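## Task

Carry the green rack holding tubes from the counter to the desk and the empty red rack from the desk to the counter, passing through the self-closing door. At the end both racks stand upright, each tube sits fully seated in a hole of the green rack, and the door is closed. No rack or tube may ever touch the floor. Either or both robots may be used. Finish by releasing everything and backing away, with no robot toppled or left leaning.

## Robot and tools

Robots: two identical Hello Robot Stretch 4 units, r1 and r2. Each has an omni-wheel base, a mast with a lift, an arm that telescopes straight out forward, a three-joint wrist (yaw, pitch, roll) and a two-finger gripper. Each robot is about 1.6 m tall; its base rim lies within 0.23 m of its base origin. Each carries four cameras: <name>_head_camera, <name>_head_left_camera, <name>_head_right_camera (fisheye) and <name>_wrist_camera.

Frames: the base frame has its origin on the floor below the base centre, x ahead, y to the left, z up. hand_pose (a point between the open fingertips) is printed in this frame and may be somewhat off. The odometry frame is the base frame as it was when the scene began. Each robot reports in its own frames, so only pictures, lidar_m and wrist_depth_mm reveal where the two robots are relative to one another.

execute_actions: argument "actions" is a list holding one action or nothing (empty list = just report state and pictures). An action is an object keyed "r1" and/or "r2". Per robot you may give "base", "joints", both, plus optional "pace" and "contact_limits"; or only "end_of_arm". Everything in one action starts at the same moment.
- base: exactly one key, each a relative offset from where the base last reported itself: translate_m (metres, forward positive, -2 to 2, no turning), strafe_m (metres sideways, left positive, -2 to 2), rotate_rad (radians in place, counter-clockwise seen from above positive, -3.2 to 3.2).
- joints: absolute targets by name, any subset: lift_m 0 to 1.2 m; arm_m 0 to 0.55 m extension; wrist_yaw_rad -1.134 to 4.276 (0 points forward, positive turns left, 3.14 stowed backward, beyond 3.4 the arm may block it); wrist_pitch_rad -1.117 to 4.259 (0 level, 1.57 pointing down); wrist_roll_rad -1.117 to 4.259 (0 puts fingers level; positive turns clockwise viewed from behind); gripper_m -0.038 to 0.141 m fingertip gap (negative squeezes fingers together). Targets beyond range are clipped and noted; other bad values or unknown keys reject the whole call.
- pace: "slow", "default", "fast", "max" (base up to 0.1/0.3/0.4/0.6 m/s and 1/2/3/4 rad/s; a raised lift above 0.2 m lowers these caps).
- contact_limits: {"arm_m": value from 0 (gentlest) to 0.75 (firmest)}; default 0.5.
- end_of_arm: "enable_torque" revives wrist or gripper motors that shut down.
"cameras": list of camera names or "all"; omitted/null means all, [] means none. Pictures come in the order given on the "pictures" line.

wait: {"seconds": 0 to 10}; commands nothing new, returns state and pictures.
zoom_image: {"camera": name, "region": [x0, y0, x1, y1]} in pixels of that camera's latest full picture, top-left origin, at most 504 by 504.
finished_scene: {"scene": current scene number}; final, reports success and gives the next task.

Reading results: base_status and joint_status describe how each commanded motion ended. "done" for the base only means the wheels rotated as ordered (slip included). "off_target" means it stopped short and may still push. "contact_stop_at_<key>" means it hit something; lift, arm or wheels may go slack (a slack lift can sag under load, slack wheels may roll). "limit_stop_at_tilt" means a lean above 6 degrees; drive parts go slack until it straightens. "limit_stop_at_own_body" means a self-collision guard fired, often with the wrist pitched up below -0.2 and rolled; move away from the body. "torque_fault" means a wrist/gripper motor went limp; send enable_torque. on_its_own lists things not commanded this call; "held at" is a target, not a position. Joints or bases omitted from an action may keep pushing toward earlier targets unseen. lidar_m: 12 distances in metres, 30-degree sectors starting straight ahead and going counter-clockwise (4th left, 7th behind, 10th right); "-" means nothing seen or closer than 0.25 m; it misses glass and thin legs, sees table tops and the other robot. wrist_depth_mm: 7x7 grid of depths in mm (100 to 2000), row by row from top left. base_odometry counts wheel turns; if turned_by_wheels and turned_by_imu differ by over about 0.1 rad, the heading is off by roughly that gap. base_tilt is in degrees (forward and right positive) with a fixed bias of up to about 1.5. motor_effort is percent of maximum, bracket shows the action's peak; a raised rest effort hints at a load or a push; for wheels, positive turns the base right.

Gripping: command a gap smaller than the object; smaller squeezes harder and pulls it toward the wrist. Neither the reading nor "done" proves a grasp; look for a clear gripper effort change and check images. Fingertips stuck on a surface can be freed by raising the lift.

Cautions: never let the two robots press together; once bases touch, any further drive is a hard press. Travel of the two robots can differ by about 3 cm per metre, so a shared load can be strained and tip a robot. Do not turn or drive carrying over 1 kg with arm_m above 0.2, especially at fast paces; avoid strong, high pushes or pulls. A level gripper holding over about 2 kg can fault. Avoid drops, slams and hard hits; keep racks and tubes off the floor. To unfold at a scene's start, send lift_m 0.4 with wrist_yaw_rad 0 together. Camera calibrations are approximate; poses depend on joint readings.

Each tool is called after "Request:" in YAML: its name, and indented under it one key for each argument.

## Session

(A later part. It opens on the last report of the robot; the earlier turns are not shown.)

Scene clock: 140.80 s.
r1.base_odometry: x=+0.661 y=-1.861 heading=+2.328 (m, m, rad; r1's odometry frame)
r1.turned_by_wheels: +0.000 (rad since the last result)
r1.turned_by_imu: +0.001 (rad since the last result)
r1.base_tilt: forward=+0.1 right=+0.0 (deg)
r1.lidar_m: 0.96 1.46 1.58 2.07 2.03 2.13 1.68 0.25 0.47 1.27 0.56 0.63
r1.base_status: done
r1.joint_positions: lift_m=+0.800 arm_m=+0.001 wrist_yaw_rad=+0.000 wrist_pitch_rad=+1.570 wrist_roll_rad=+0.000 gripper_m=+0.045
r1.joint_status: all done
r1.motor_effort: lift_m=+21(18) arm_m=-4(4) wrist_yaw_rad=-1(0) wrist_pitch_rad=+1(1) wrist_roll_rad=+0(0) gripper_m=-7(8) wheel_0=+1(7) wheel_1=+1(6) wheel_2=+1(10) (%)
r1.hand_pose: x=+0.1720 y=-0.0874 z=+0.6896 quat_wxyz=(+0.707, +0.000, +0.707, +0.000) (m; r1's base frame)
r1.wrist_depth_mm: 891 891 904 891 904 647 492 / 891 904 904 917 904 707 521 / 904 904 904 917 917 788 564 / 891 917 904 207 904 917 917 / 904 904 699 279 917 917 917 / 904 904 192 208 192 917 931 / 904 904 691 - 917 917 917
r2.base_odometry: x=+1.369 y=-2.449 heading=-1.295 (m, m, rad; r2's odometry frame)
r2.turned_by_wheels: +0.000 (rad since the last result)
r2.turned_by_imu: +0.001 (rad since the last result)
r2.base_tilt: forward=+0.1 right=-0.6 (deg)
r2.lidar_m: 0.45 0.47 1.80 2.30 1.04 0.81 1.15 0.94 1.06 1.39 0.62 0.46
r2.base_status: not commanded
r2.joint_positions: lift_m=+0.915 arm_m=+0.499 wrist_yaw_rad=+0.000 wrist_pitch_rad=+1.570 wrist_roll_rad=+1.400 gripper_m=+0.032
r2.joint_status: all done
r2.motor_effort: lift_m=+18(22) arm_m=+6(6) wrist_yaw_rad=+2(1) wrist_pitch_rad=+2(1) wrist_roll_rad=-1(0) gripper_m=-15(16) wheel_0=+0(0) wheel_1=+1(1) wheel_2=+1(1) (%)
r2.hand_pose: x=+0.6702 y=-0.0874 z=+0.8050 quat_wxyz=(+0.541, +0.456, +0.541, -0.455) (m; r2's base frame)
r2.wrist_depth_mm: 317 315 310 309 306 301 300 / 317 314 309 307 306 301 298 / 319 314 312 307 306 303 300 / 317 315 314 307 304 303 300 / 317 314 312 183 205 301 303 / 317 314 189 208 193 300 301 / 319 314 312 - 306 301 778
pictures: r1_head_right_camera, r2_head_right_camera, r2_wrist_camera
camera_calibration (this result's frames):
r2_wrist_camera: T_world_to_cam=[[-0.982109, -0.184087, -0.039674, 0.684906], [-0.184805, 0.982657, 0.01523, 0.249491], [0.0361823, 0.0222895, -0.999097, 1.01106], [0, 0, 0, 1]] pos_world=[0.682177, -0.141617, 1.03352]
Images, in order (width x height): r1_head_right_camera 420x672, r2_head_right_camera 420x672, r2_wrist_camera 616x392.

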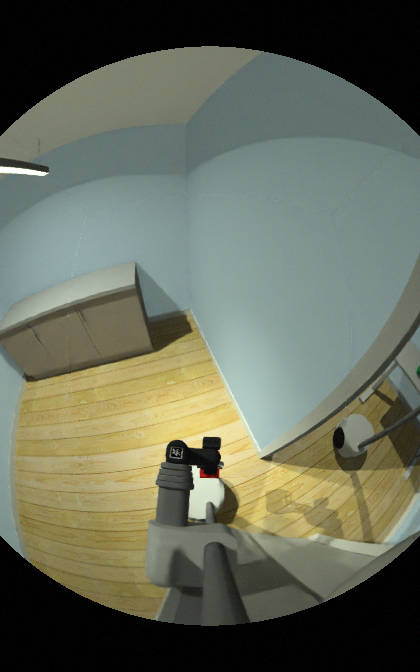

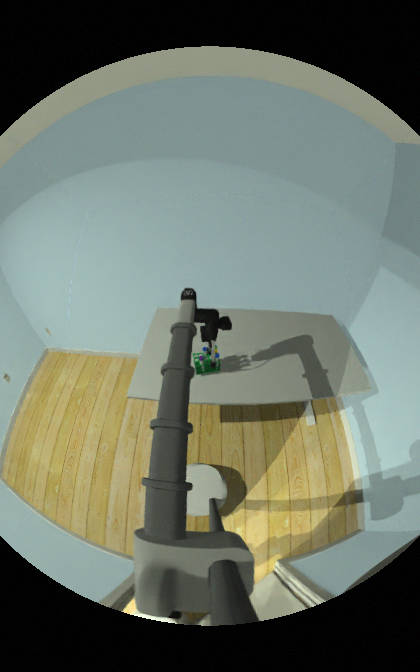

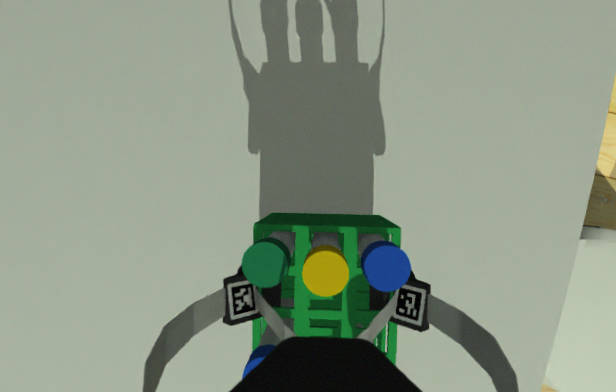

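Request:
execute_actions:
  actions: []

Scene clock: 148.87 s.
r1.base_odometry: x=+0.661 y=-1.861 heading=+2.328 (m, m, rad; r1's odometry frame)
r1.turned_by_wheels: +0.000 (rad since the last result)
r1.turned_by_imu: +0.000 (rad since the last result)
r1.base_tilt: forward=+0.1 right=+0.0 (deg)
r1.lidar_m: 0.98 1.46 1.57 2.06 2.02 2.10 1.69 0.26 0.48 1.26 0.56 0.64
r1.base_status: done
r1.joint_positions: lift_m=+0.800 arm_m=+0.001 wrist_yaw_rad=+0.000 wrist_pitch_rad=+1.570 wrist_roll_rad=+0.000 gripper_m=+0.045
r1.joint_status: all done
r1.motor_effort: lift_m=+21(18) arm_m=-5(4) wrist_yaw_rad=+0(0) wrist_pitch_rad=+1(1) wrist_roll_rad=+0(0) gripper_m=-8(8) wheel_0=+1(7) wheel_1=+1(6) wheel_2=+1(10) (%)
r1.hand_pose: x=+0.1720 y=-0.0874 z=+0.6896 quat_wxyz=(+0.707, +0.000, +0.707, +0.000) (m; r1's base frame)
r1.wrist_depth_mm: 904 904 904 891 891 647 496 / 904 904 891 904 904 699 521 / 904 904 917 917 904 778 564 / 891 904 917 208 917 904 904 / 891 904 699 281 917 917 917 / 904 917 192 207 193 917 917 / 891 917 699 - 904 917 917
r2.base_odometry: x=+1.369 y=-2.449 heading=-1.295 (m, m, rad; r2's odometry frame)
r2.turned_by_wheels: +0.000 (rad since the last result)
r2.turned_by_imu: +0.001 (rad since the last result)
r2.base_tilt: forward=+0.1 right=-0.6 (deg)
r2.lidar_m: 0.44 0.49 1.81 2.31 1.04 0.79 1.14 0.95 1.08 1.40 0.62 0.47
r2.base_status: not commanded
r2.joint_positions: lift_m=+0.915 arm_m=+0.499 wrist_yaw_rad=+0.000 wrist_pitch_rad=+1.570 wrist_roll_rad=+1.400 gripper_m=+0.032
r2.joint_status: all done
r2.motor_effort: lift_m=+18(22) arm_m=+6(6) wrist_yaw_rad=+1(1) wrist_pitch_rad=+1(1) wrist_roll_rad=-1(0) gripper_m=-15(16) wheel_0=+0(0) wheel_1=+1(1) wheel_2=+1(1) (%)
r2.hand_pose: x=+0.6702 y=-0.0874 z=+0.8050 quat_wxyz=(+0.541, +0.456, +0.541, -0.455) (m; r2's base frame)
r2.wrist_depth_mm: 319 314 312 309 306 301 298 / 315 312 310 307 304 304 301 / 317 312 310 309 304 303 303 / 319 314 312 310 304 303 298 / 317 315 310 183 206 303 303 / 317 314 189 208 191 301 301 / 317 314 309 - 303 303 788
pictures: r1_head_camera, r1_head_left_camera, r1_head_right_camera, r1_wrist_camera, r2_head_camera, r2_head_left_camera, r2_head_right_camera, r2_wrist_camera
camera_calibration (this result's frames):
r1_wrist_camera: T_world_to_cam=[[0.0248805, -0.999647, 0.00934978, -0.108862], [-0.999626, -0.0249843, -0.011149, 0.233341], [0.0113787, -0.00906889, -0.999894, 0.912221], [0, 0, 0, 1]] pos_world=[0.225583, -0.0947212, 0.915744]
r2_wrist_camera: T_world_to_cam=[[-0.982109, -0.184087, -0.0396739, 0.684906], [-0.184805, 0.982657, 0.01523, 0.249491], [0.0361822, 0.0222895, -0.999097, 1.01106], [0, 0, 0, 1]] pos_world=[0.682177, -0.141617, 1.03352]
Images, in order (width x height): r1_head_camera 420x560, r1_head_left_camera 420x672, r1_head_right_camera 420x672, r1_wrist_camera 616x392, r2_head_camera 420x560, r2_head_left_camera 420x672, r2_head_right_camera 420x672, r2_wrist_camera 616x392.

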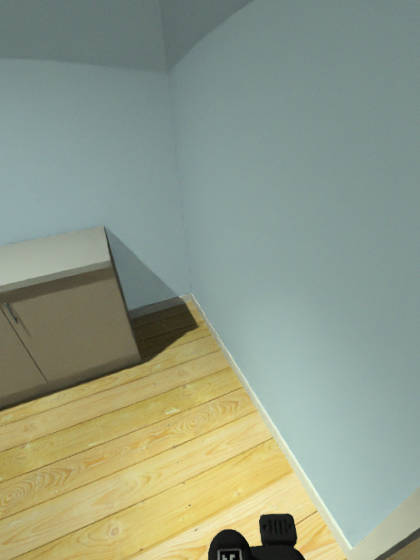

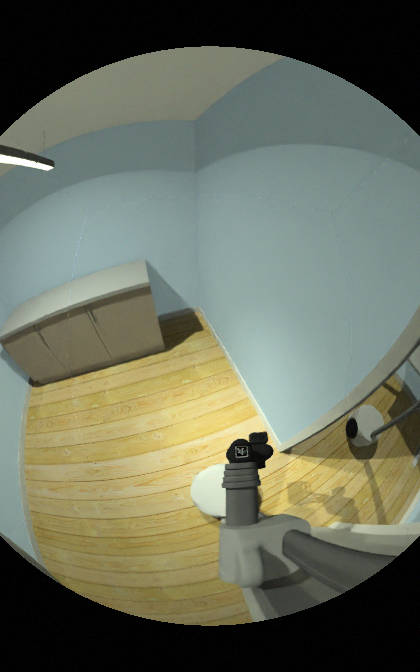

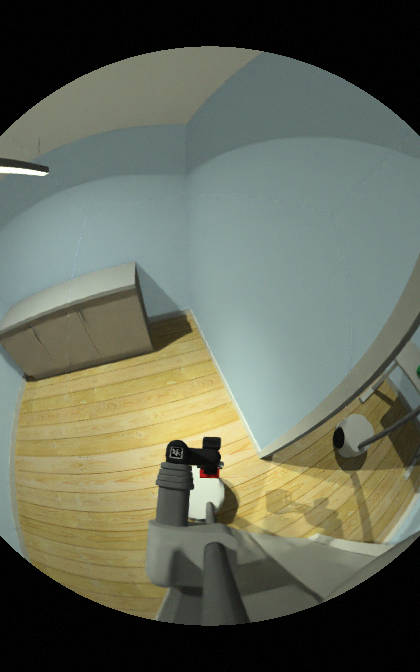

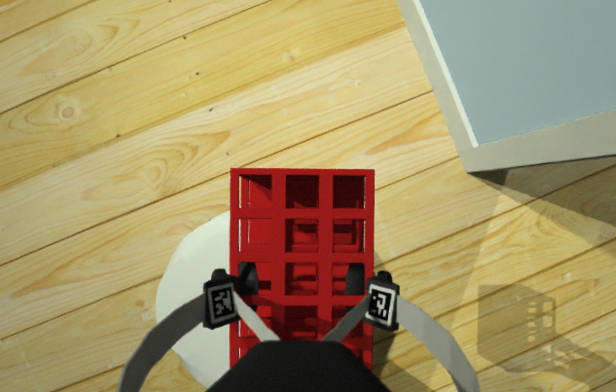

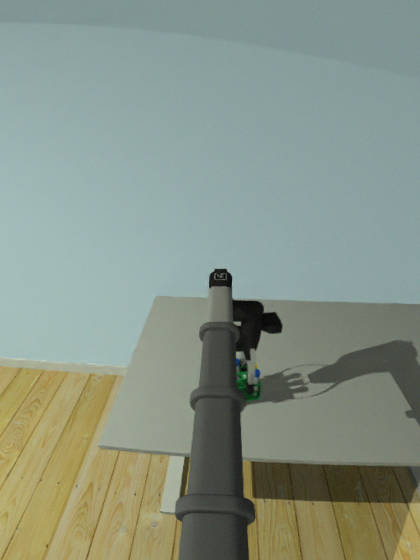

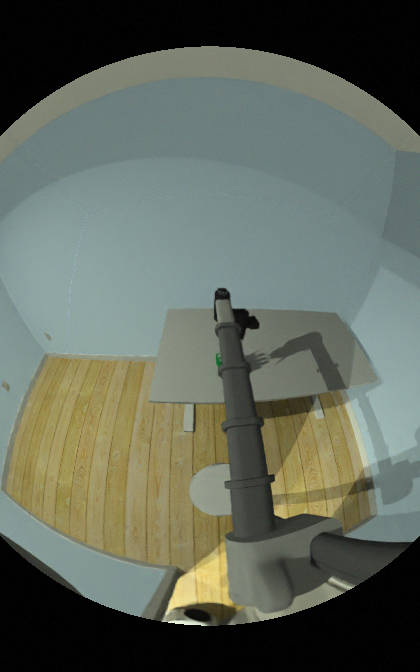

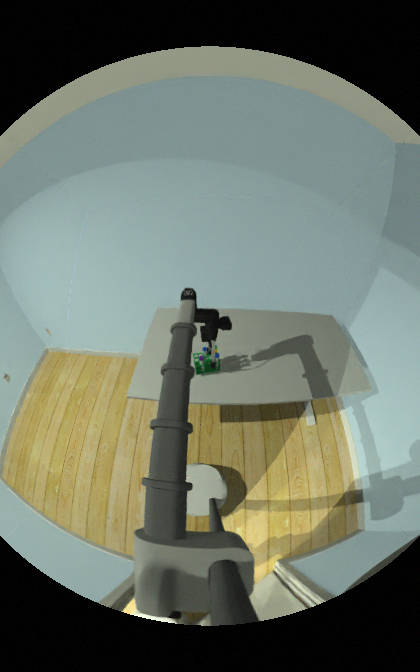

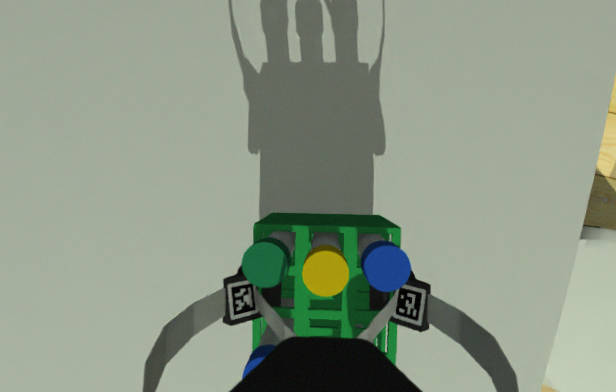

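Request:
execute_actions:
  actions:
    - {"r1":{"base":{"translate_m":0.3},"pace":"slow"},"r2":{"joints":{"lift_m":0.892},"pace":"slow"}}
  cameras: ["r1_head_right_camera","r2_wrist_camera"]

Scene clock: 155.70 s.
r1.base_odometry: x=+0.455 y=-1.643 heading=+2.328 (m, m, rad; r1's odometry frame)
r1.turned_by_wheels: +0.000 (rad since the last result)
r1.turned_by_imu: +0.001 (rad since the last result)
r1.base_tilt: forward=+0.0 right=+0.0 (deg)
r1.lidar_m: 0.79 1.18 1.30 2.00 2.16 2.36 1.96 1.20 0.59 0.46 0.45 0.50
r1.base_status: done
r1.joint_positions: lift_m=+0.800 arm_m=+0.001 wrist_yaw_rad=+0.000 wrist_pitch_rad=+1.570 wrist_roll_rad=+0.000 gripper_m=+0.045
r1.joint_status: not commanded
r1.motor_effort: lift_m=+22(22) arm_m=-5(5) wrist_yaw_rad=+1(0) wrist_pitch_rad=+0(0) wrist_roll_rad=+0(0) gripper_m=-8(7) wheel_0=+3(6) wheel_1=+4(7) wheel_2=-3(7) (%)
r1.hand_pose: x=+0.1719 y=-0.0874 z=+0.6896 quat_wxyz=(+0.707, +0.000, +0.707, +0.000) (m; r1's base frame)
r1.wrist_depth_mm: 904 904 891 917 732 469 362 / 904 917 891 904 820 521 392 / 904 904 904 917 904 574 418 / 904 891 904 207 904 654 449 / 904 891 691 281 917 741 496 / 917 904 191 208 191 842 530 / 904 904 699 - 917 854 603
r2.base_odometry: x=+1.369 y=-2.449 heading=-1.295 (m, m, rad; r2's odometry frame)
r2.turned_by_wheels: +0.000 (rad since the last result)
r2.turned_by_imu: +0.002 (rad since the last result)
r2.base_tilt: forward=+0.1 right=-0.6 (deg)
r2.lidar_m: 0.43 0.45 1.80 2.31 1.04 0.79 0.80 0.86 1.11 1.39 0.63 0.47
r2.base_status: not commanded
r2.joint_positions: lift_m=+0.892 arm_m=+0.499 wrist_yaw_rad=+0.000 wrist_pitch_rad=+1.570 wrist_roll_rad=+1.400 gripper_m=+0.032
r2.joint_status: all done
r2.motor_effort: lift_m=+17(16) arm_m=+6(6) wrist_yaw_rad=+1(2) wrist_pitch_rad=+1(1) wrist_roll_rad=-1(0) gripper_m=-15(13) wheel_0=+0(0) wheel_1=+1(1) wheel_2=+1(1) (%)
r2.hand_pose: x=+0.6702 y=-0.0874 z=+0.7820 quat_wxyz=(+0.541, +0.456, +0.541, -0.455) (m; r2's base frame)
r2.wrist_depth_mm: 293 290 287 286 282 281 277 / 294 291 286 285 281 279 279 / 294 291 287 286 283 279 278 / 294 290 287 286 283 282 278 / 294 293 287 161 206 281 281 / 294 293 190 208 191 279 279 / 294 290 289 - 282 279 281
pictures: r1_head_right_camera, r2_wrist_camera
camera_calibration (this result's frames):
r2_wrist_camera: T_world_to_cam=[[-0.982109, -0.184087, -0.0396738, 0.683996], [-0.184805, 0.982657, 0.0152301, 0.24984], [0.0361821, 0.0222895, -0.999097, 0.988116], [0, 0, 0, 1]] pos_world=[0.682178, -0.141618, 1.01055]
Images, in order (width x height): r1_head_right_camera 420x672, r2_wrist_camera 616x392.

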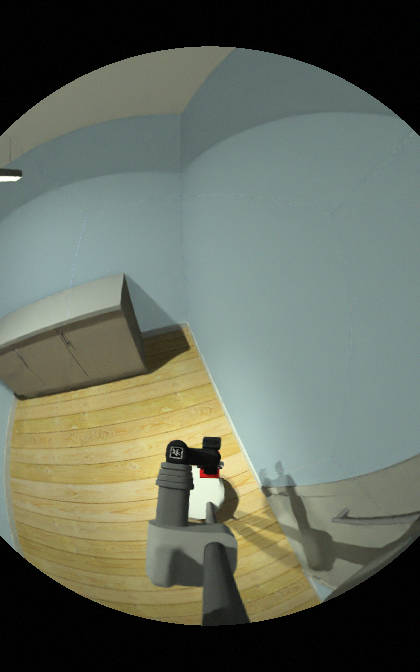

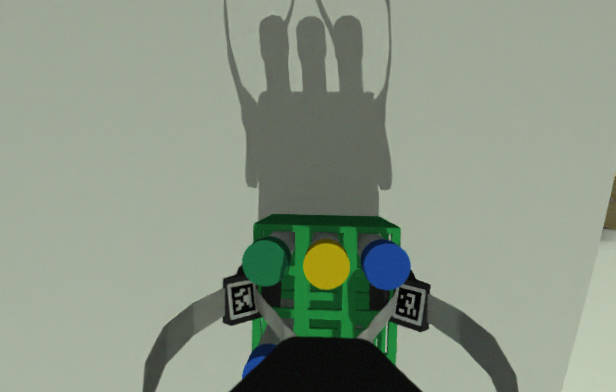

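Request:
execute_actions:
  actions:
    - {"r1":{"base":{"rotate_rad":0.39},"joints":{"lift_m":1.14}},"r2":{"joints":{"gripper_m":0.125},"pace":"slow"}}
  cameras: ["r1_head_camera","r2_wrist_camera"]

Request:
execute_actions:
  actions:
    - {"r1":{"base":{"strafe_m":0.55}},"r2":{"joints":{"lift_m":1.06}}}
  cameras: ["r1_head_camera","r1_head_right_camera","r2_wrist_camera"]

Scene clock: 164.27 s.
r1.base_odometry: x=+0.455 y=-1.643 heading=+2.718 (m, m, rad; r1's odometry frame)
r1.turned_by_wheels: +0.389 (rad since the last result)
r1.turned_by_imu: +0.398 (rad since the last result)
r1.base_tilt: forward=+0.1 right=+0.0 (deg)
r1.lidar_m: 1.18 1.23 1.69 2.15 2.25 2.01 1.77 0.67 0.47 0.46 0.49 0.25
r1.base_status: done
r1.joint_positions: lift_m=+1.140 arm_m=+0.001 wrist_yaw_rad=+0.000 wrist_pitch_rad=+1.570 wrist_roll_rad=+0.000 gripper_m=+0.045
r1.joint_status: all done
r1.motor_effort: lift_m=+22(27) arm_m=-4(4) wrist_yaw_rad=-1(0) wrist_pitch_rad=+1(1) wrist_roll_rad=+0(0) gripper_m=-9(8) wheel_0=-3(7) wheel_1=-2(8) wheel_2=-1(11) (%)
r1.hand_pose: x=+0.1720 y=-0.0874 z=+1.0295 quat_wxyz=(+0.707, +0.000, +0.707, +0.000) (m; r1's base frame)
r1.wrist_depth_mm: 1229 1229 1229 1255 1229 759 525 / 1229 1229 1205 1229 1255 759 525 / 1229 1255 1229 1229 1229 759 525 / 1229 1229 1229 208 1182 759 530 / 1229 1255 1025 279 1182 750 525 / 1229 1229 192 208 192 750 521 / 1229 1229 1281 - 1160 647 517
r2.base_odometry: x=+1.369 y=-2.449 heading=-1.295 (m, m, rad; r2's odometry frame)
r2.turned_by_wheels: +0.000 (rad since the last result)
r2.turned_by_imu: +0.002 (rad since the last result)
r2.base_tilt: forward=+0.1 right=-0.5 (deg)
r2.lidar_m: 0.43 0.48 1.80 2.31 1.05 0.80 0.80 0.85 1.08 1.38 0.66 0.47
r2.base_status: not commanded
r2.joint_positions: lift_m=+0.892 arm_m=+0.499 wrist_yaw_rad=+0.000 wrist_pitch_rad=+1.570 wrist_roll_rad=+1.400 gripper_m=+0.125
r2.joint_status: all done
r2.motor_effort: lift_m=+17(17) arm_m=+6(6) wrist_yaw_rad=+2(1) wrist_pitch_rad=-1(3) wrist_roll_rad=-1(1) gripper_m=-1(16) wheel_0=+0(0) wheel_1=+0(1) wheel_2=+1(1) (%)
r2.hand_pose: x=+0.6700 y=-0.0874 z=+0.7820 quat_wxyz=(+0.541, +0.456, +0.541, -0.455) (m; r2's base frame)
r2.wrist_depth_mm: 293 290 287 286 282 281 278 / 293 290 286 285 283 281 278 / 294 291 287 286 283 281 278 / 294 290 289 286 283 281 279 / 296 291 289 166 208 279 278 / 294 293 211 210 209 210 279 / 293 291 287 - 283 283 281
pictures: r1_head_camera, r2_wrist_camera
camera_calibration (this result's frames):
r2_wrist_camera: T_world_to_cam=[[-0.982155, -0.183991, -0.0389715, 0.683305], [-0.184698, 0.982675, 0.015362, 0.249633], [0.0354699, 0.0222859, -0.999122, 0.988619], [0, 0, 0, 1]] pos_world=[0.682152, -0.141619, 1.01055]
Images, in order (width x height): r1_head_camera 420x560, r2_wrist_camera 616x392.

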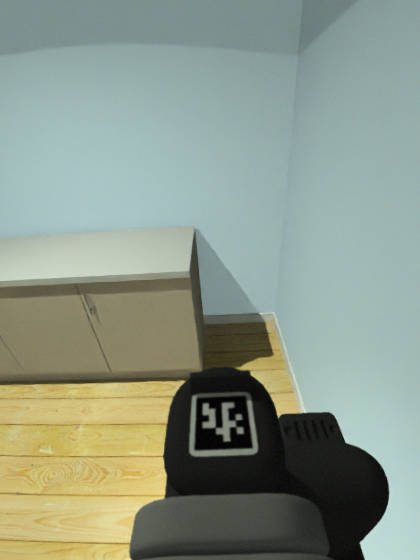

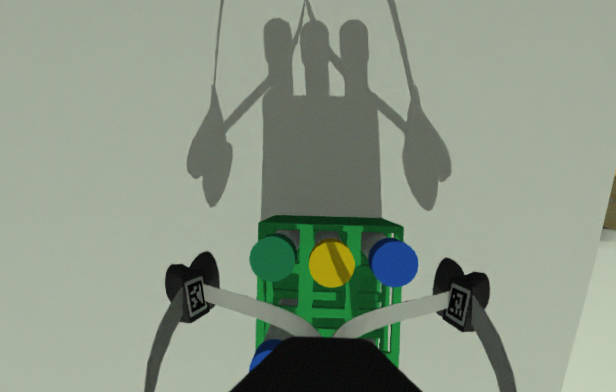

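Scene clock: 167.43 s.
r1.base_odometry: x=+0.228 y=-2.145 heading=+2.718 (m, m, rad; r1's odometry frame)
r1.turned_by_wheels: +0.000 (rad since the last result)
r1.turned_by_imu: +0.000 (rad since the last result)
r1.base_tilt: forward=+0.1 right=+0.0 (deg)
r1.lidar_m: 1.17 1.24 1.67 1.59 1.67 1.99 1.95 1.43 1.00 1.00 1.05 0.25
r1.base_status: done
r1.joint_positions: lift_m=+1.140 arm_m=+0.001 wrist_yaw_rad=+0.000 wrist_pitch_rad=+1.570 wrist_roll_rad=+0.000 gripper_m=+0.045
r1.joint_status: not commanded
r1.motor_effort: lift_m=+21(22) arm_m=-5(4) wrist_yaw_rad=-1(1) wrist_pitch_rad=+0(0) wrist_roll_rad=+0(0) gripper_m=-8(7) wheel_0=+1(11) wheel_1=-2(11) wheel_2=+0(4) (%)
r1.hand_pose: x=+0.1720 y=-0.0874 z=+1.0296 quat_wxyz=(+0.707, +0.000, +0.707, +0.000) (m; r1's base frame)
r1.wrist_depth_mm: 1229 1229 1229 1255 1229 1255 1255 / 1229 1255 1255 1229 1255 1255 1255 / 1205 1229 1229 1229 1229 1255 1229 / 1229 1255 1229 208 1229 1281 1229 / 1255 1229 1042 281 1255 1229 1255 / 1255 1229 192 207 192 1255 1255 / 1229 1255 1229 - 1281 1255 1255
r2.base_odometry: x=+1.369 y=-2.449 heading=-1.295 (m, m, rad; r2's odometry frame)
r2.turned_by_wheels: +0.000 (rad since the last result)
r2.turned_by_imu: +0.001 (rad since the last result)
r2.base_tilt: forward=+0.2 right=-0.6 (deg)
r2.lidar_m: 0.43 0.49 1.80 2.31 1.02 0.77 0.80 0.84 1.09 1.38 0.64 0.45
r2.base_status: not commanded
r2.joint_positions: lift_m=+1.060 arm_m=+0.499 wrist_yaw_rad=+0.000 wrist_pitch_rad=+1.570 wrist_roll_rad=+1.400 gripper_m=+0.125
r2.joint_status: all done
r2.motor_effort: lift_m=+24(25) arm_m=+6(6) wrist_yaw_rad=+2(2) wrist_pitch_rad=-1(1) wrist_roll_rad=+0(0) gripper_m=+1(1) wheel_0=+0(0) wheel_1=+1(1) wheel_2=+1(1) (%)
r2.hand_pose: x=+0.6701 y=-0.0874 z=+0.9495 quat_wxyz=(+0.541, +0.456, +0.541, -0.455) (m; r2's base frame)
r2.wrist_depth_mm: 462 459 452 452 445 445 1118 / 462 459 455 452 449 442 1138 / 462 459 455 452 449 442 1160 / 466 455 455 452 449 452 1182 / 466 462 455 445 452 445 917 / 466 466 455 375 445 209 917 / 466 469 459 - 449 442 931
pictures: r1_head_camera, r1_head_right_camera, r2_wrist_camera
camera_calibration (this result's frames):
r2_wrist_camera: T_world_to_cam=[[-0.982154, -0.18399, -0.0390096, 0.689881], [-0.184698, 0.982675, 0.0153549, 0.24707], [0.0355086, 0.0222858, -0.999121, 1.15591], [0, 0, 0, 1]] pos_world=[0.682157, -0.141619, 1.17802]
Images, in order (width x height): r1_head_camera 420x560, r1_head_right_camera 420x672, r2_wrist_camera 616x392.

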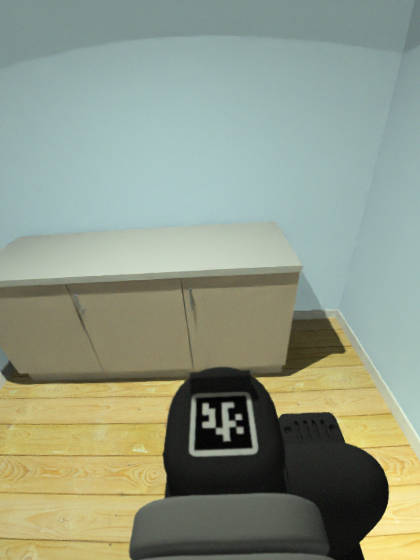

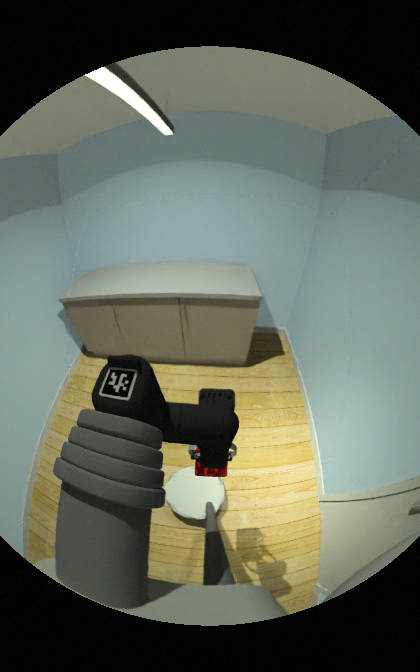

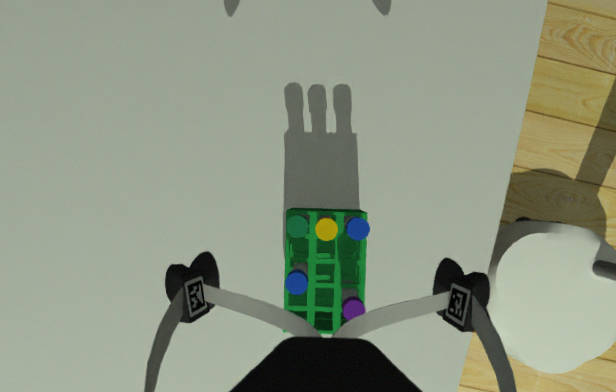

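Request:
execute_actions:
  actions:
    - {"r1":{"base":{"translate_m":0.73},"joints":{"arm_m":0.48}},"r2":{"base":{"translate_m":-0.2},"joints":{"arm_m":0}}}
  cameras: ["r1_head_camera","r1_wrist_camera","r2_head_camera"]

Request:
execute_actions:
  actions:
    - {"r1":{"joints":{"lift_m":1.095}},"r2":{"joints":{"lift_m":0.7,"wrist_pitch_rad":0,"wrist_roll_rad":0}}}
  cameras: ["r1_wrist_camera","r2_wrist_camera"]

Scene clock: 173.87 s.
r1.base_odometry: x=-0.437 y=-1.845 heading=+2.718 (m, m, rad; r1's odometry frame)
r1.turned_by_wheels: +0.000 (rad since the last result)
r1.turned_by_imu: +0.002 (rad since the last result)
r1.base_tilt: forward=+0.1 right=-0.1 (deg)
r1.lidar_m: 0.45 0.45 0.65 1.60 1.68 2.30 2.68 1.39 1.04 1.01 1.05 0.47
r1.base_status: done
r1.joint_positions: lift_m=+1.140 arm_m=+0.479 wrist_yaw_rad=+0.000 wrist_pitch_rad=+1.570 wrist_roll_rad=+0.000 gripper_m=+0.045
r1.joint_status: all done
r1.motor_effort: lift_m=+21(21) arm_m=+6(6) wrist_yaw_rad=+0(0) wrist_pitch_rad=+1(1) wrist_roll_rad=+0(0) gripper_m=-7(8) wheel_0=+3(5) wheel_1=+2(8) wheel_2=-1(10) (%)
r1.hand_pose: x=+0.6502 y=-0.0874 z=+1.0296 quat_wxyz=(+0.707, +0.000, +0.707, +0.000) (m; r1's base frame)
r1.wrist_depth_mm: 334 336 338 338 340 338 342 / 336 336 338 342 340 342 342 / 336 336 340 340 340 342 343 / 338 338 340 208 342 342 343 / 338 338 338 279 340 343 342 / 338 338 191 208 192 343 342 / 338 338 340 - 342 342 345
r2.base_odometry: x=+1.315 y=-2.257 heading=-1.295 (m, m, rad; r2's odometry frame)
r2.turned_by_wheels: +0.000 (rad since the last result)
r2.turned_by_imu: +0.002 (rad since the last result)
r2.base_tilt: forward=+0.1 right=-0.6 (deg)
r2.lidar_m: 0.63 0.68 2.12 2.01 0.76 0.61 0.59 0.65 0.80 1.37 0.93 0.67
r2.base_status: done
r2.joint_positions: lift_m=+1.060 arm_m=+0.001 wrist_yaw_rad=+0.000 wrist_pitch_rad=+1.570 wrist_roll_rad=+1.400 gripper_m=+0.125
r2.joint_status: all done
r2.motor_effort: lift_m=+24(24) arm_m=-6(6) wrist_yaw_rad=+2(1) wrist_pitch_rad=-1(1) wrist_roll_rad=-1(0) gripper_m=-2(4) wheel_0=-1(4) wheel_1=-1(5) wheel_2=+0(6) (%)
r2.hand_pose: x=+0.1723 y=-0.0874 z=+0.9495 quat_wxyz=(+0.541, +0.456, +0.541, -0.455) (m; r2's base frame)
r2.wrist_depth_mm: 1205 1205 1205 1160 1138 1118 1118 / 1182 1205 1229 1182 1160 1138 1118 / 1205 1182 1182 1138 1182 1160 1138 / 1205 1182 1160 1160 960 1160 1118 / 1182 1205 1205 976 960 549 1118 / 1182 1205 1182 1008 976 211 1078 / 1182 1205 1182 - 1160 1160 1078
pictures: r1_head_camera, r1_wrist_camera, r2_head_camera
camera_calibration (this result's frames):
r1_wrist_camera: T_world_to_cam=[[0.0250572, -0.999642, 0.00935064, -0.124055], [-0.999621, -0.0251612, -0.0111836, 0.715191], [0.0114148, -0.00906686, -0.999894, 1.24676], [0, 0, 0, 1]] pos_world=[0.703797, -0.0947117, 1.25579]
Images, in order (width x height): r1_head_camera 420x560, r1_wrist_camera 616x392, r2_head_camera 420x560.

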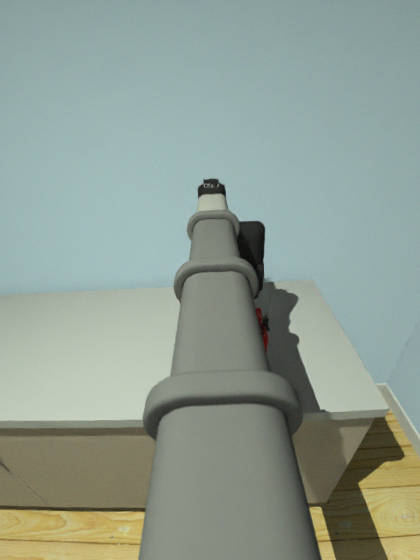

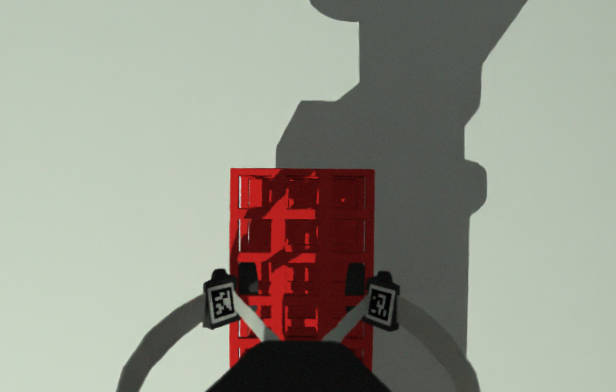

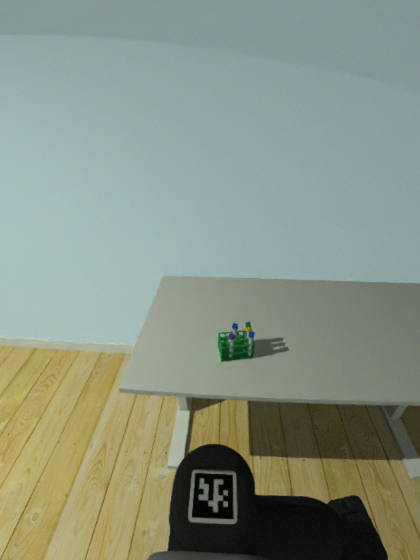

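Scene clock: 176.37 s.
r1.base_odometry: x=-0.437 y=-1.845 heading=+2.718 (m, m, rad; r1's odometry frame)
r1.turned_by_wheels: +0.000 (rad since the last result)
r1.turned_by_imu: +0.000 (rad since the last result)
r1.base_tilt: forward=+0.1 right=+0.0 (deg)
r1.lidar_m: 0.44 0.46 0.65 1.58 1.67 2.29 2.69 1.39 1.04 1.01 1.06 0.47
r1.base_status: not commanded
r1.joint_positions: lift_m=+1.095 arm_m=+0.479 wrist_yaw_rad=+0.000 wrist_pitch_rad=+1.570 wrist_roll_rad=+0.000 gripper_m=+0.045
r1.joint_status: all done
r1.motor_effort: lift_m=+17(21) arm_m=+6(6) wrist_yaw_rad=-2(1) wrist_pitch_rad=+0(1) wrist_roll_rad=+0(0) gripper_m=-8(7) wheel_0=+3(3) wheel_1=+2(2) wheel_2=-1(1) (%)
r1.hand_pose: x=+0.6502 y=-0.0874 z=+0.9849 quat_wxyz=(+0.707, +0.000, +0.707, +0.000) (m; r1's base frame)
r1.wrist_depth_mm: 293 291 293 294 294 297 297 / 293 293 293 294 294 297 297 / 293 294 294 296 296 297 297 / 293 294 294 208 296 298 298 / 293 294 296 279 297 298 298 / 294 296 192 208 192 297 298 / 294 294 296 - 297 298 300
r2.base_odometry: x=+1.315 y=-2.257 heading=-1.295 (m, m, rad; r2's odometry frame)
r2.turned_by_wheels: +0.000 (rad since the last result)
r2.turned_by_imu: +0.001 (rad since the last result)
r2.base_tilt: forward=+0.1 right=-0.6 (deg)
r2.lidar_m: 0.62 0.68 2.09 2.02 0.73 0.62 0.59 0.64 0.80 1.36 0.90 0.67
r2.base_status: not commanded
r2.joint_positions: lift_m=+0.700 arm_m=+0.001 wrist_yaw_rad=+0.000 wrist_pitch_rad=+0.003 wrist_roll_rad=+0.000 gripper_m=+0.125
r2.joint_status: all done
r2.motor_effort: lift_m=+18(22) arm_m=-6(6) wrist_yaw_rad=+2(3) wrist_pitch_rad=-8(14) wrist_roll_rad=-2(6) gripper_m=-1(1) wheel_0=-1(1) wheel_1=-1(1) wheel_2=+0(0) (%)
r2.hand_pose: x=+0.4606 y=-0.0874 z=+0.8777 quat_wxyz=(+1.000, +0.000, +0.001, +0.000) (m; r2's base frame)
r2.wrist_depth_mm: 1281 1255 1229 1229 1205 1229 1182 / 1336 1255 1255 1205 1205 1205 1182 / 1255 1255 1229 1229 1229 1205 1182 / 1308 1255 1255 1229 1229 1182 1205 / 1281 1229 1255 1229 1255 1205 1182 / 976 609 535 609 574 209 707 / 462 452 466 - 484 459 480
pictures: r1_wrist_camera, r2_wrist_camera
camera_calibration (this result's frames):
r1_wrist_camera: T_world_to_cam=[[0.025057, -0.999642, 0.00935052, -0.123637], [-0.999621, -0.025161, -0.0111789, 0.714687], [0.0114102, -0.00906687, -0.999894, 1.20207], [0, 0, 0, 1]] pos_world=[0.703798, -0.0947117, 1.21109]
r2_wrist_camera: T_world_to_cam=[[0.0386462, -0.99916, 0.01362, -0.10626], [-0.0181945, -0.0143315, -0.999732, 0.936551], [0.999087, 0.038388, -0.0187331, -0.211275], [0, 0, 0, 1]] pos_world=[0.232229, -0.0846383, 0.933789]
Images, in order (width x height): r1_wrist_camera 616x392, r2_wrist_camera 616x392.

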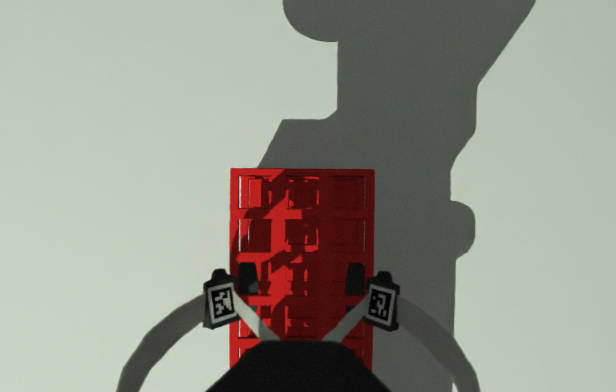

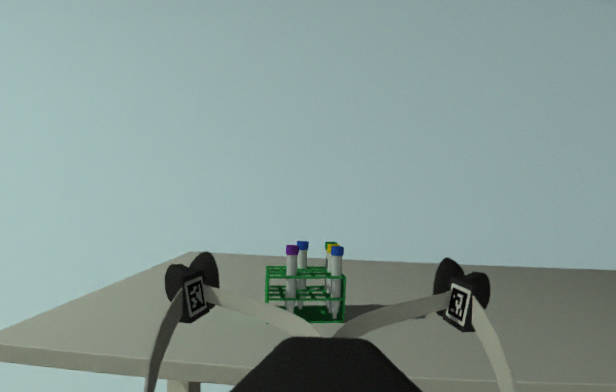

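Request:
execute_actions:
  actions:
    - {"r1":{"joints":{"lift_m":1.084},"pace":"slow"},"r2":{"joints":{"lift_m":0.63}}}
  cameras: ["r2_wrist_camera"]

Request:
zoom_image:
  camera: "r2_wrist_camera"
  region: [240, 180, 380, 300]

Request:
execute_actions:
  actions:
    - {"r1":{"joints":{"gripper_m":0.125}}}
  cameras: ["r1_wrist_camera"]

Scene clock: 180.77 s.
r1.base_odometry: x=-0.437 y=-1.845 heading=+2.718 (m, m, rad; r1's odometry frame)
r1.turned_by_wheels: +0.000 (rad since the last result)
r1.turned_by_imu: +0.000 (rad since the last result)
r1.base_tilt: forward=+0.1 right=+0.0 (deg)
r1.lidar_m: 0.44 0.46 0.65 1.59 1.67 2.29 2.67 1.40 1.06 1.01 1.06 0.46
r1.base_status: not commanded
r1.joint_positions: lift_m=+1.084 arm_m=+0.479 wrist_yaw_rad=+0.000 wrist_pitch_rad=+1.570 wrist_roll_rad=+0.000 gripper_m=+0.045
r1.joint_status: all done
r1.motor_effort: lift_m=+17(20) arm_m=+6(6) wrist_yaw_rad=-2(0) wrist_pitch_rad=+0(1) wrist_roll_rad=+0(0) gripper_m=-8(7) wheel_0=+3(3) wheel_1=+2(2) wheel_2=-1(1) (%)
r1.hand_pose: x=+0.6502 y=-0.0874 z=+0.9739 quat_wxyz=(+0.707, +0.000, +0.707, +0.000) (m; r1's base frame)
r1.wrist_depth_mm: 281 282 282 283 283 286 286 / 281 282 282 283 283 285 285 / 282 283 283 286 286 286 287 / 282 283 283 208 285 286 287 / 282 283 283 279 287 287 287 / 283 283 191 207 193 286 289 / 283 283 285 - 287 287 289
r2.base_odometry: x=+1.315 y=-2.257 heading=-1.295 (m, m, rad; r2's odometry frame)
r2.turned_by_wheels: +0.000 (rad since the last result)
r2.turned_by_imu: +0.001 (rad since the last result)
r2.base_tilt: forward=+0.1 right=-0.6 (deg)
r2.lidar_m: 0.63 0.67 2.12 2.00 0.75 0.61 0.59 0.65 0.79 1.38 0.92 0.67
r2.base_status: not commanded
r2.joint_positions: lift_m=+0.630 arm_m=+0.001 wrist_yaw_rad=+0.000 wrist_pitch_rad=+0.003 wrist_roll_rad=+0.000 gripper_m=+0.125
r2.joint_status: all done
r2.motor_effort: lift_m=+18(17) arm_m=-5(6) wrist_yaw_rad=+2(2) wrist_pitch_rad=-7(8) wrist_roll_rad=-2(2) gripper_m=+0(2) wheel_0=-1(1) wheel_1=-1(1) wheel_2=+0(0) (%)
r2.hand_pose: x=+0.4606 y=-0.0874 z=+0.8077 quat_wxyz=(+1.000, +0.000, +0.001, +0.000) (m; r2's base frame)
r2.wrist_depth_mm: 1281 1229 1255 1229 1205 1182 1182 / 1255 1281 1255 1229 1205 1229 1182 / 1229 1229 1255 1229 1205 1205 1182 / 1281 1229 1281 1229 1205 1182 1229 / 1281 788 831 615 917 960 1025 / 484 459 436 445 424 210 477 / 1308 1281 1281 - 1229 1205 1182
pictures: r2_wrist_camera
camera_calibration (this result's frames):
r2_wrist_camera: T_world_to_cam=[[0.0386455, -0.99916, 0.0136236, -0.10531], [-0.0181339, -0.0143328, -0.999733, 0.86656], [0.999088, 0.0383881, -0.0186725, -0.212635], [0, 0, 0, 1]] pos_world=[0.232225, -0.0846382, 0.863792]
Images, in order (width x height): r2_wrist_camera 616x392.

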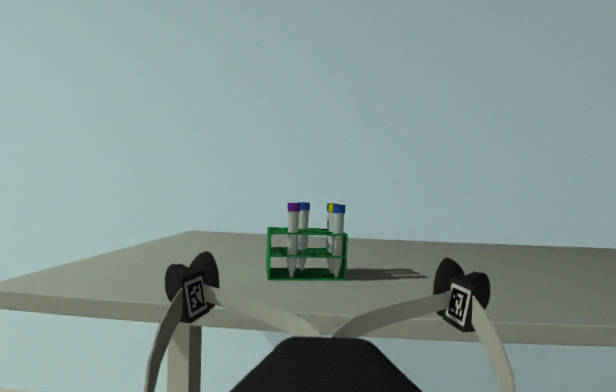

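Region (240, 180, 380, 300) of r2_wrist_camera's 616x392 image, scaled by 3.600; it fills the top 432 rows of this view, and the rest is white.

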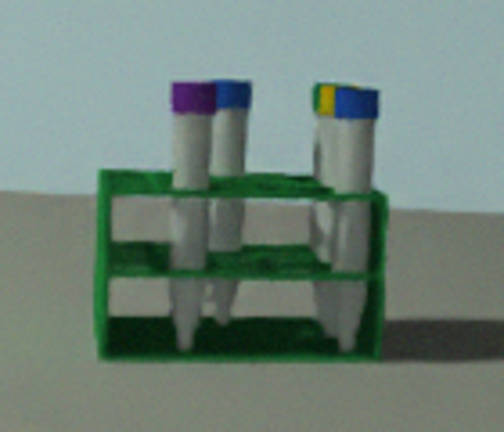

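Scene clock: 182.47 s.
r1.base_odometry: x=-0.437 y=-1.845 heading=+2.718 (m, m, rad; r1's odometry frame)
r1.turned_by_wheels: +0.000 (rad since the last result)
r1.turned_by_imu: +0.000 (rad since the last result)
r1.base_tilt: forward=+0.2 right=+0.0 (deg)
r1.lidar_m: 0.45 0.47 0.65 1.58 1.66 2.31 2.68 1.38 1.05 1.01 1.06 0.47
r1.base_status: not commanded
r1.joint_positions: lift_m=+1.084 arm_m=+0.479 wrist_yaw_rad=+0.000 wrist_pitch_rad=+1.570 wrist_roll_rad=+0.000 gripper_m=+0.125
r1.joint_status: all done
r1.motor_effort: lift_m=+17(17) arm_m=+6(6) wrist_yaw_rad=-1(1) wrist_pitch_rad=+1(1) wrist_roll_rad=+0(0) gripper_m=+0(9) wheel_0=+3(3) wheel_1=+2(2) wheel_2=-1(1) (%)
r1.hand_pose: x=+0.6502 y=-0.0874 z=+0.9739 quat_wxyz=(+0.707, +0.000, +0.707, +0.000) (m; r1's base frame)
r1.wrist_depth_mm: 279 281 282 283 285 286 286 / 281 282 282 283 285 285 285 / 283 282 283 285 285 285 286 / 282 282 244 281 285 285 287 / 283 283 243 245 286 287 287 / 282 283 208 246 213 287 287 / 283 283 209 - 285 287 287
r2.base_odometry: x=+1.315 y=-2.257 heading=-1.295 (m, m, rad; r2's odometry frame)
r2.turned_by_wheels: +0.000 (rad since the last result)
r2.turned_by_imu: +0.000 (rad since the last result)
r2.base_tilt: forward=+0.1 right=-0.6 (deg)
r2.lidar_m: 0.62 0.68 2.10 2.00 0.75 0.60 0.59 0.66 0.79 1.38 0.94 0.65
r2.base_status: not commanded
r2.joint_positions: lift_m=+0.630 arm_m=+0.001 wrist_yaw_rad=+0.000 wrist_pitch_rad=+0.003 wrist_roll_rad=+0.000 gripper_m=+0.125
r2.joint_status: not commanded
r2.motor_effort: lift_m=+18(18) arm_m=-5(5) wrist_yaw_rad=+2(2) wrist_pitch_rad=-8(8) wrist_roll_rad=-3(3) gripper_m=-4(1) wheel_0=-1(1) wheel_1=-1(1) wheel_2=+0(0) (%)
r2.hand_pose: x=+0.4606 y=-0.0874 z=+0.8077 quat_wxyz=(+1.000, +0.000, +0.001, +0.000) (m; r2's base frame)
r2.wrist_depth_mm: 1281 1255 1255 1229 1229 1182 1182 / 1255 1255 1255 1229 1229 1182 1160 / 1308 1255 1281 1229 1182 1205 1205 / 1281 1255 1255 1229 1229 1160 1182 / 1255 788 809 609 931 960 1008 / 484 455 433 442 421 211 477 / 1281 1281 1229 - 1255 1229 1182
pictures: r1_wrist_camera
camera_calibration (this result's frames):
r1_wrist_camera: T_world_to_cam=[[0.0250571, -0.999642, 0.0093505, -0.123535], [-0.999621, -0.0251611, -0.0111781, 0.714565], [0.0114093, -0.00906686, -0.999894, 1.19108], [0, 0, 0, 1]] pos_world=[0.7038, -0.0947117, 1.2001]
Images, in order (width x height): r1_wrist_camera 616x392.

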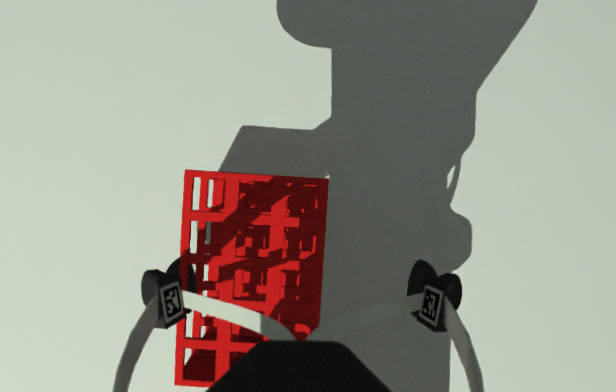

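Request:
zoom_image:
  camera: "r1_wrist_camera"
  region: [120, 200, 340, 392]

Request:
execute_actions:
  actions:
    - {"r1":{"joints":{"gripper_m":0.141}}}
  cameras: ["r1_wrist_camera","r1_head_left_camera","r1_head_right_camera"]

Region (120, 200, 340, 392) of r1_wrist_camera's 616x392 image, scaled by 2.291; it fills the top 440 rows of this view, and the rest is white.

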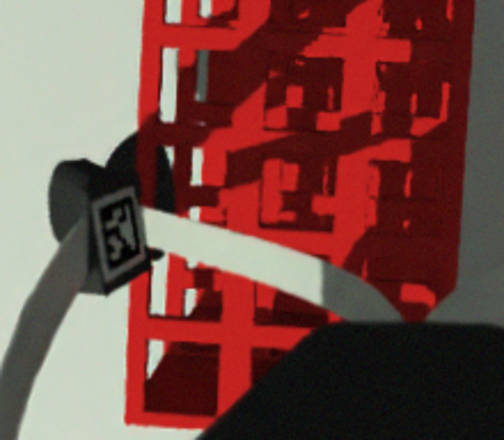

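Scene clock: 185.70 s.
r1.base_odometry: x=-0.437 y=-1.845 heading=+2.718 (m, m, rad; r1's odometry frame)
r1.turned_by_wheels: +0.000 (rad since the last result)
r1.turned_by_imu: +0.000 (rad since the last result)
r1.base_tilt: forward=+0.1 right=+0.0 (deg)
r1.lidar_m: 0.44 0.47 0.64 1.59 1.66 2.27 2.68 1.39 1.06 1.01 1.06 0.47
r1.base_status: not commanded
r1.joint_positions: lift_m=+1.084 arm_m=+0.479 wrist_yaw_rad=+0.000 wrist_pitch_rad=+1.570 wrist_roll_rad=+0.000 gripper_m=+0.141
r1.joint_status: all done
r1.motor_effort: lift_m=+17(17) arm_m=+6(6) wrist_yaw_rad=-1(0) wrist_pitch_rad=+1(0) wrist_roll_rad=+0(0) gripper_m=+0(1) wheel_0=+3(3) wheel_1=+2(2) wheel_2=-1(1) (%)
r1.hand_pose: x=+0.6502 y=-0.0874 z=+0.9739 quat_wxyz=(+0.707, +0.000, +0.707, +0.000) (m; r1's base frame)
r1.wrist_depth_mm: 281 282 282 283 283 285 285 / 281 282 285 285 286 285 287 / 282 282 283 282 285 286 287 / 282 285 242 283 285 286 287 / 281 283 243 282 286 286 287 / 283 283 209 282 286 287 287 / 283 282 216 - 286 287 287
r2.base_odometry: x=+1.315 y=-2.257 heading=-1.295 (m, m, rad; r2's odometry frame)
r2.turned_by_wheels: +0.000 (rad since the last result)
r2.turned_by_imu: +0.001 (rad since the last result)
r2.base_tilt: forward=+0.1 right=-0.5 (deg)
r2.lidar_m: 0.64 0.65 2.10 1.99 0.75 0.61 0.60 0.64 0.80 1.36 0.91 0.66
r2.base_status: not commanded
r2.joint_positions: lift_m=+0.630 arm_m=+0.001 wrist_yaw_rad=+0.000 wrist_pitch_rad=+0.003 wrist_roll_rad=+0.000 gripper_m=+0.125
r2.joint_status: not commanded
r2.motor_effort: lift_m=+18(18) arm_m=-6(6) wrist_yaw_rad=+2(2) wrist_pitch_rad=-8(8) wrist_roll_rad=-2(2) gripper_m=-2(2) wheel_0=-1(1) wheel_1=-1(1) wheel_2=+0(0) (%)
r2.hand_pose: x=+0.4606 y=-0.0874 z=+0.8077 quat_wxyz=(+1.000, +0.000, +0.001, +0.000) (m; r2's base frame)
r2.wrist_depth_mm: 1281 1255 1255 1229 1229 1205 1229 / 1281 1255 1255 1205 1205 1182 1205 / 1281 1281 1229 1255 1229 1160 1182 / 1281 1255 1255 1229 1255 1205 1205 / 1281 778 809 615 904 960 1025 / 488 455 433 442 418 210 473 / 1229 1255 1255 - 1229 1205 1160
pictures: r1_head_left_camera, r1_head_right_camera, r1_wrist_camera
camera_calibration (this result's frames):
r1_wrist_camera: T_world_to_cam=[[0.0250572, -0.999642, 0.0093505, -0.123535], [-0.999621, -0.0251612, -0.0111781, 0.714565], [0.0114094, -0.00906686, -0.999894, 1.19108], [0, 0, 0, 1]] pos_world=[0.7038, -0.0947117, 1.2001]
Images, in order (width x height): r1_head_left_camera 420x672, r1_head_right_camera 420x672, r1_wrist_camera 616x392.

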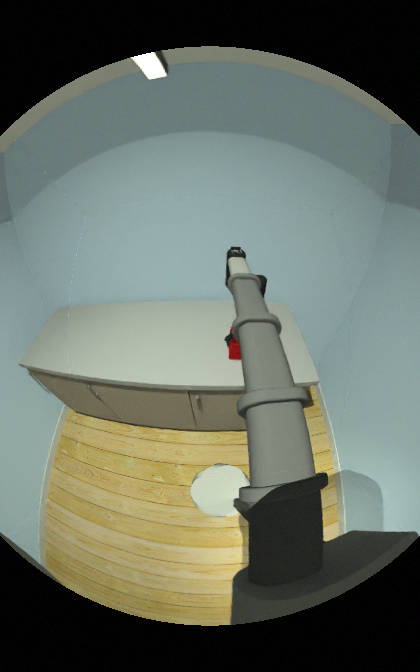

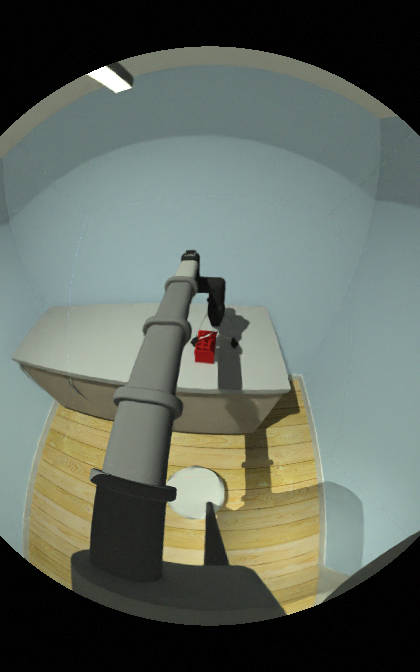

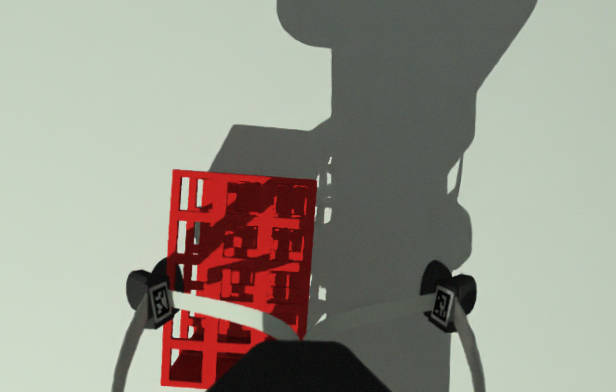

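Request:
execute_actions:
  actions:
    - {"r1":{"joints":{"lift_m":1.076},"pace":"slow"}}
  cameras: []

Request:
execute_actions:
  actions:
    - {"r1":{"base":{"strafe_m":0.03},"pace":"slow"}}
  cameras: ["r1_wrist_camera"]

Scene clock: 188.73 s.
r1.base_odometry: x=-0.437 y=-1.845 heading=+2.718 (m, m, rad; r1's odometry frame)
r1.turned_by_wheels: +0.000 (rad since the last result)
r1.turned_by_imu: +0.000 (rad since the last result)
r1.base_tilt: forward=+0.1 right=+0.0 (deg)
r1.lidar_m: 0.45 0.46 0.66 1.59 1.65 2.29 2.68 1.36 1.06 1.01 1.06 0.47
r1.base_status: not commanded
r1.joint_positions: lift_m=+1.076 arm_m=+0.479 wrist_yaw_rad=+0.000 wrist_pitch_rad=+1.570 wrist_roll_rad=+0.000 gripper_m=+0.141
r1.joint_status: all done
r1.motor_effort: lift_m=+16(19) arm_m=+6(6) wrist_yaw_rad=-2(1) wrist_pitch_rad=+0(0) wrist_roll_rad=+0(0) gripper_m=+1(0) wheel_0=+3(3) wheel_1=+2(2) wheel_2=-1(1) (%)
r1.hand_pose: x=+0.6502 y=-0.0874 z=+0.9659 quat_wxyz=(+0.707, +0.000, +0.707, +0.000) (m; r1's base frame)
r1.wrist_depth_mm: 273 273 273 276 276 276 278 / 273 274 274 274 277 278 279 / 273 274 276 277 277 277 278 / 274 276 201 277 278 278 278 / 276 274 236 274 278 279 279 / 276 276 201 274 278 281 279 / 276 277 203 - 278 279 281
r2.base_odometry: x=+1.315 y=-2.257 heading=-1.295 (m, m, rad; r2's odometry frame)
r2.turned_by_wheels: +0.000 (rad since the last result)
r2.turned_by_imu: +0.001 (rad since the last result)
r2.base_tilt: forward=+0.1 right=-0.5 (deg)
r2.lidar_m: 0.63 0.67 2.08 1.99 0.74 0.60 0.60 0.60 0.79 1.38 0.90 0.62
r2.base_status: not commanded
r2.joint_positions: lift_m=+0.630 arm_m=+0.001 wrist_yaw_rad=+0.000 wrist_pitch_rad=+0.003 wrist_roll_rad=+0.000 gripper_m=+0.125
r2.joint_status: not commanded
r2.motor_effort: lift_m=+18(18) arm_m=-5(5) wrist_yaw_rad=+2(2) wrist_pitch_rad=-8(8) wrist_roll_rad=-2(2) gripper_m=-2(0) wheel_0=-1(1) wheel_1=-1(1) wheel_2=+0(0) (%)
r2.hand_pose: x=+0.4606 y=-0.0874 z=+0.8077 quat_wxyz=(+1.000, +0.000, +0.001, +0.000) (m; r2's base frame)
r2.wrist_depth_mm: 1281 1229 1229 1229 1182 1229 1182 / 1281 1308 1255 1205 1205 1205 1160 / 1281 1281 1229 1205 1229 1205 1182 / 1281 1255 1281 1308 1229 1229 1182 / 1281 788 820 615 931 960 1025 / 484 455 427 452 424 210 469 / 1281 1255 1229 - 1205 1182 1182
pictures: none
No camera images: the call's "cameras" was empty. Leave "cameras" out to get every camera's image.

Scene clock: 190.03 s.
r1.base_odometry: x=-0.449 y=-1.872 heading=+2.718 (m, m, rad; r1's odometry frame)
r1.turned_by_wheels: +0.000 (rad since the last result)
r1.turned_by_imu: +0.000 (rad since the last result)
r1.base_tilt: forward=+0.1 right=-0.1 (deg)
r1.lidar_m: 0.44 0.48 0.65 1.55 1.64 2.26 2.69 1.40 1.07 1.03 1.10 0.47
r1.base_status: done
r1.joint_positions: lift_m=+1.076 arm_m=+0.479 wrist_yaw_rad=+0.000 wrist_pitch_rad=+1.570 wrist_roll_rad=+0.000 gripper_m=+0.141
r1.joint_status: not commanded
r1.motor_effort: lift_m=+17(17) arm_m=+6(6) wrist_yaw_rad=-1(1) wrist_pitch_rad=+0(0) wrist_roll_rad=+0(0) gripper_m=+1(0) wheel_0=-2(6) wheel_1=+2(7) wheel_2=+0(2) (%)
r1.hand_pose: x=+0.6502 y=-0.0874 z=+0.9659 quat_wxyz=(+0.707, +0.000, +0.707, +0.000) (m; r1's base frame)
r1.wrist_depth_mm: 273 273 274 276 277 277 278 / 273 274 274 276 277 277 278 / 273 274 276 277 278 278 278 / 276 274 272 273 277 277 278 / 274 274 272 202 278 279 279 / 276 276 236 202 278 279 279 / 277 274 277 - 279 279 281
r2.base_odometry: x=+1.315 y=-2.257 heading=-1.295 (m, m, rad; r2's odometry frame)
r2.turned_by_wheels: +0.000 (rad since the last result)
r2.turned_by_imu: +0.000 (rad since the last result)
r2.base_tilt: forward=+0.1 right=-0.5 (deg)
r2.lidar_m: 0.64 0.66 2.11 2.00 0.76 0.61 0.59 0.64 0.77 1.39 0.92 0.67
r2.base_status: not commanded
r2.joint_positions: lift_m=+0.630 arm_m=+0.001 wrist_yaw_rad=+0.000 wrist_pitch_rad=+0.003 wrist_roll_rad=+0.000 gripper_m=+0.125
r2.joint_status: not commanded
r2.motor_effort: lift_m=+18(18) arm_m=-5(6) wrist_yaw_rad=+2(2) wrist_pitch_rad=-7(8) wrist_roll_rad=-2(2) gripper_m=+0(2) wheel_0=-1(1) wheel_1=-1(1) wheel_2=+0(0) (%)
r2.hand_pose: x=+0.4606 y=-0.0874 z=+0.8077 quat_wxyz=(+1.000, +0.000, +0.001, +0.000) (m; r2's base frame)
r2.wrist_depth_mm: 1281 1281 1255 1205 1205 1205 1182 / 1281 1229 1255 1205 1205 1229 1182 / 1255 1255 1229 1205 1229 1182 1182 / 1281 1281 1229 1229 1255 1205 1160 / 1308 788 820 615 917 976 1008 / 480 459 430 449 421 210 477 / 1281 1281 1255 - 1229 1160 1205
pictures: r1_wrist_camera
camera_calibration (this result's frames):
r1_wrist_camera: T_world_to_cam=[[0.025057, -0.999642, 0.0093505, -0.12346], [-0.999621, -0.025161, -0.0111781, 0.714477], [0.0114093, -0.00906687, -0.999894, 1.18312], [0, 0, 0, 1]] pos_world=[0.703801, -0.0947117, 1.19213]
Images, in order (width x height): r1_wrist_camera 616x392.

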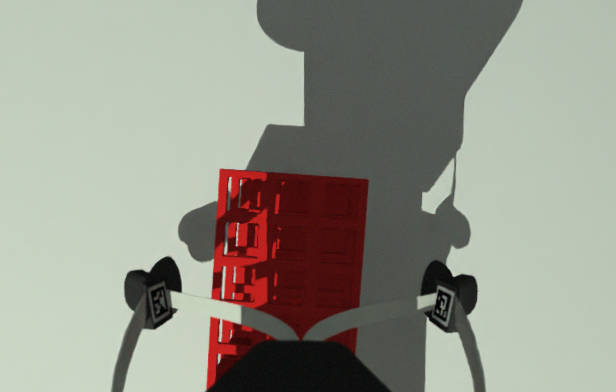

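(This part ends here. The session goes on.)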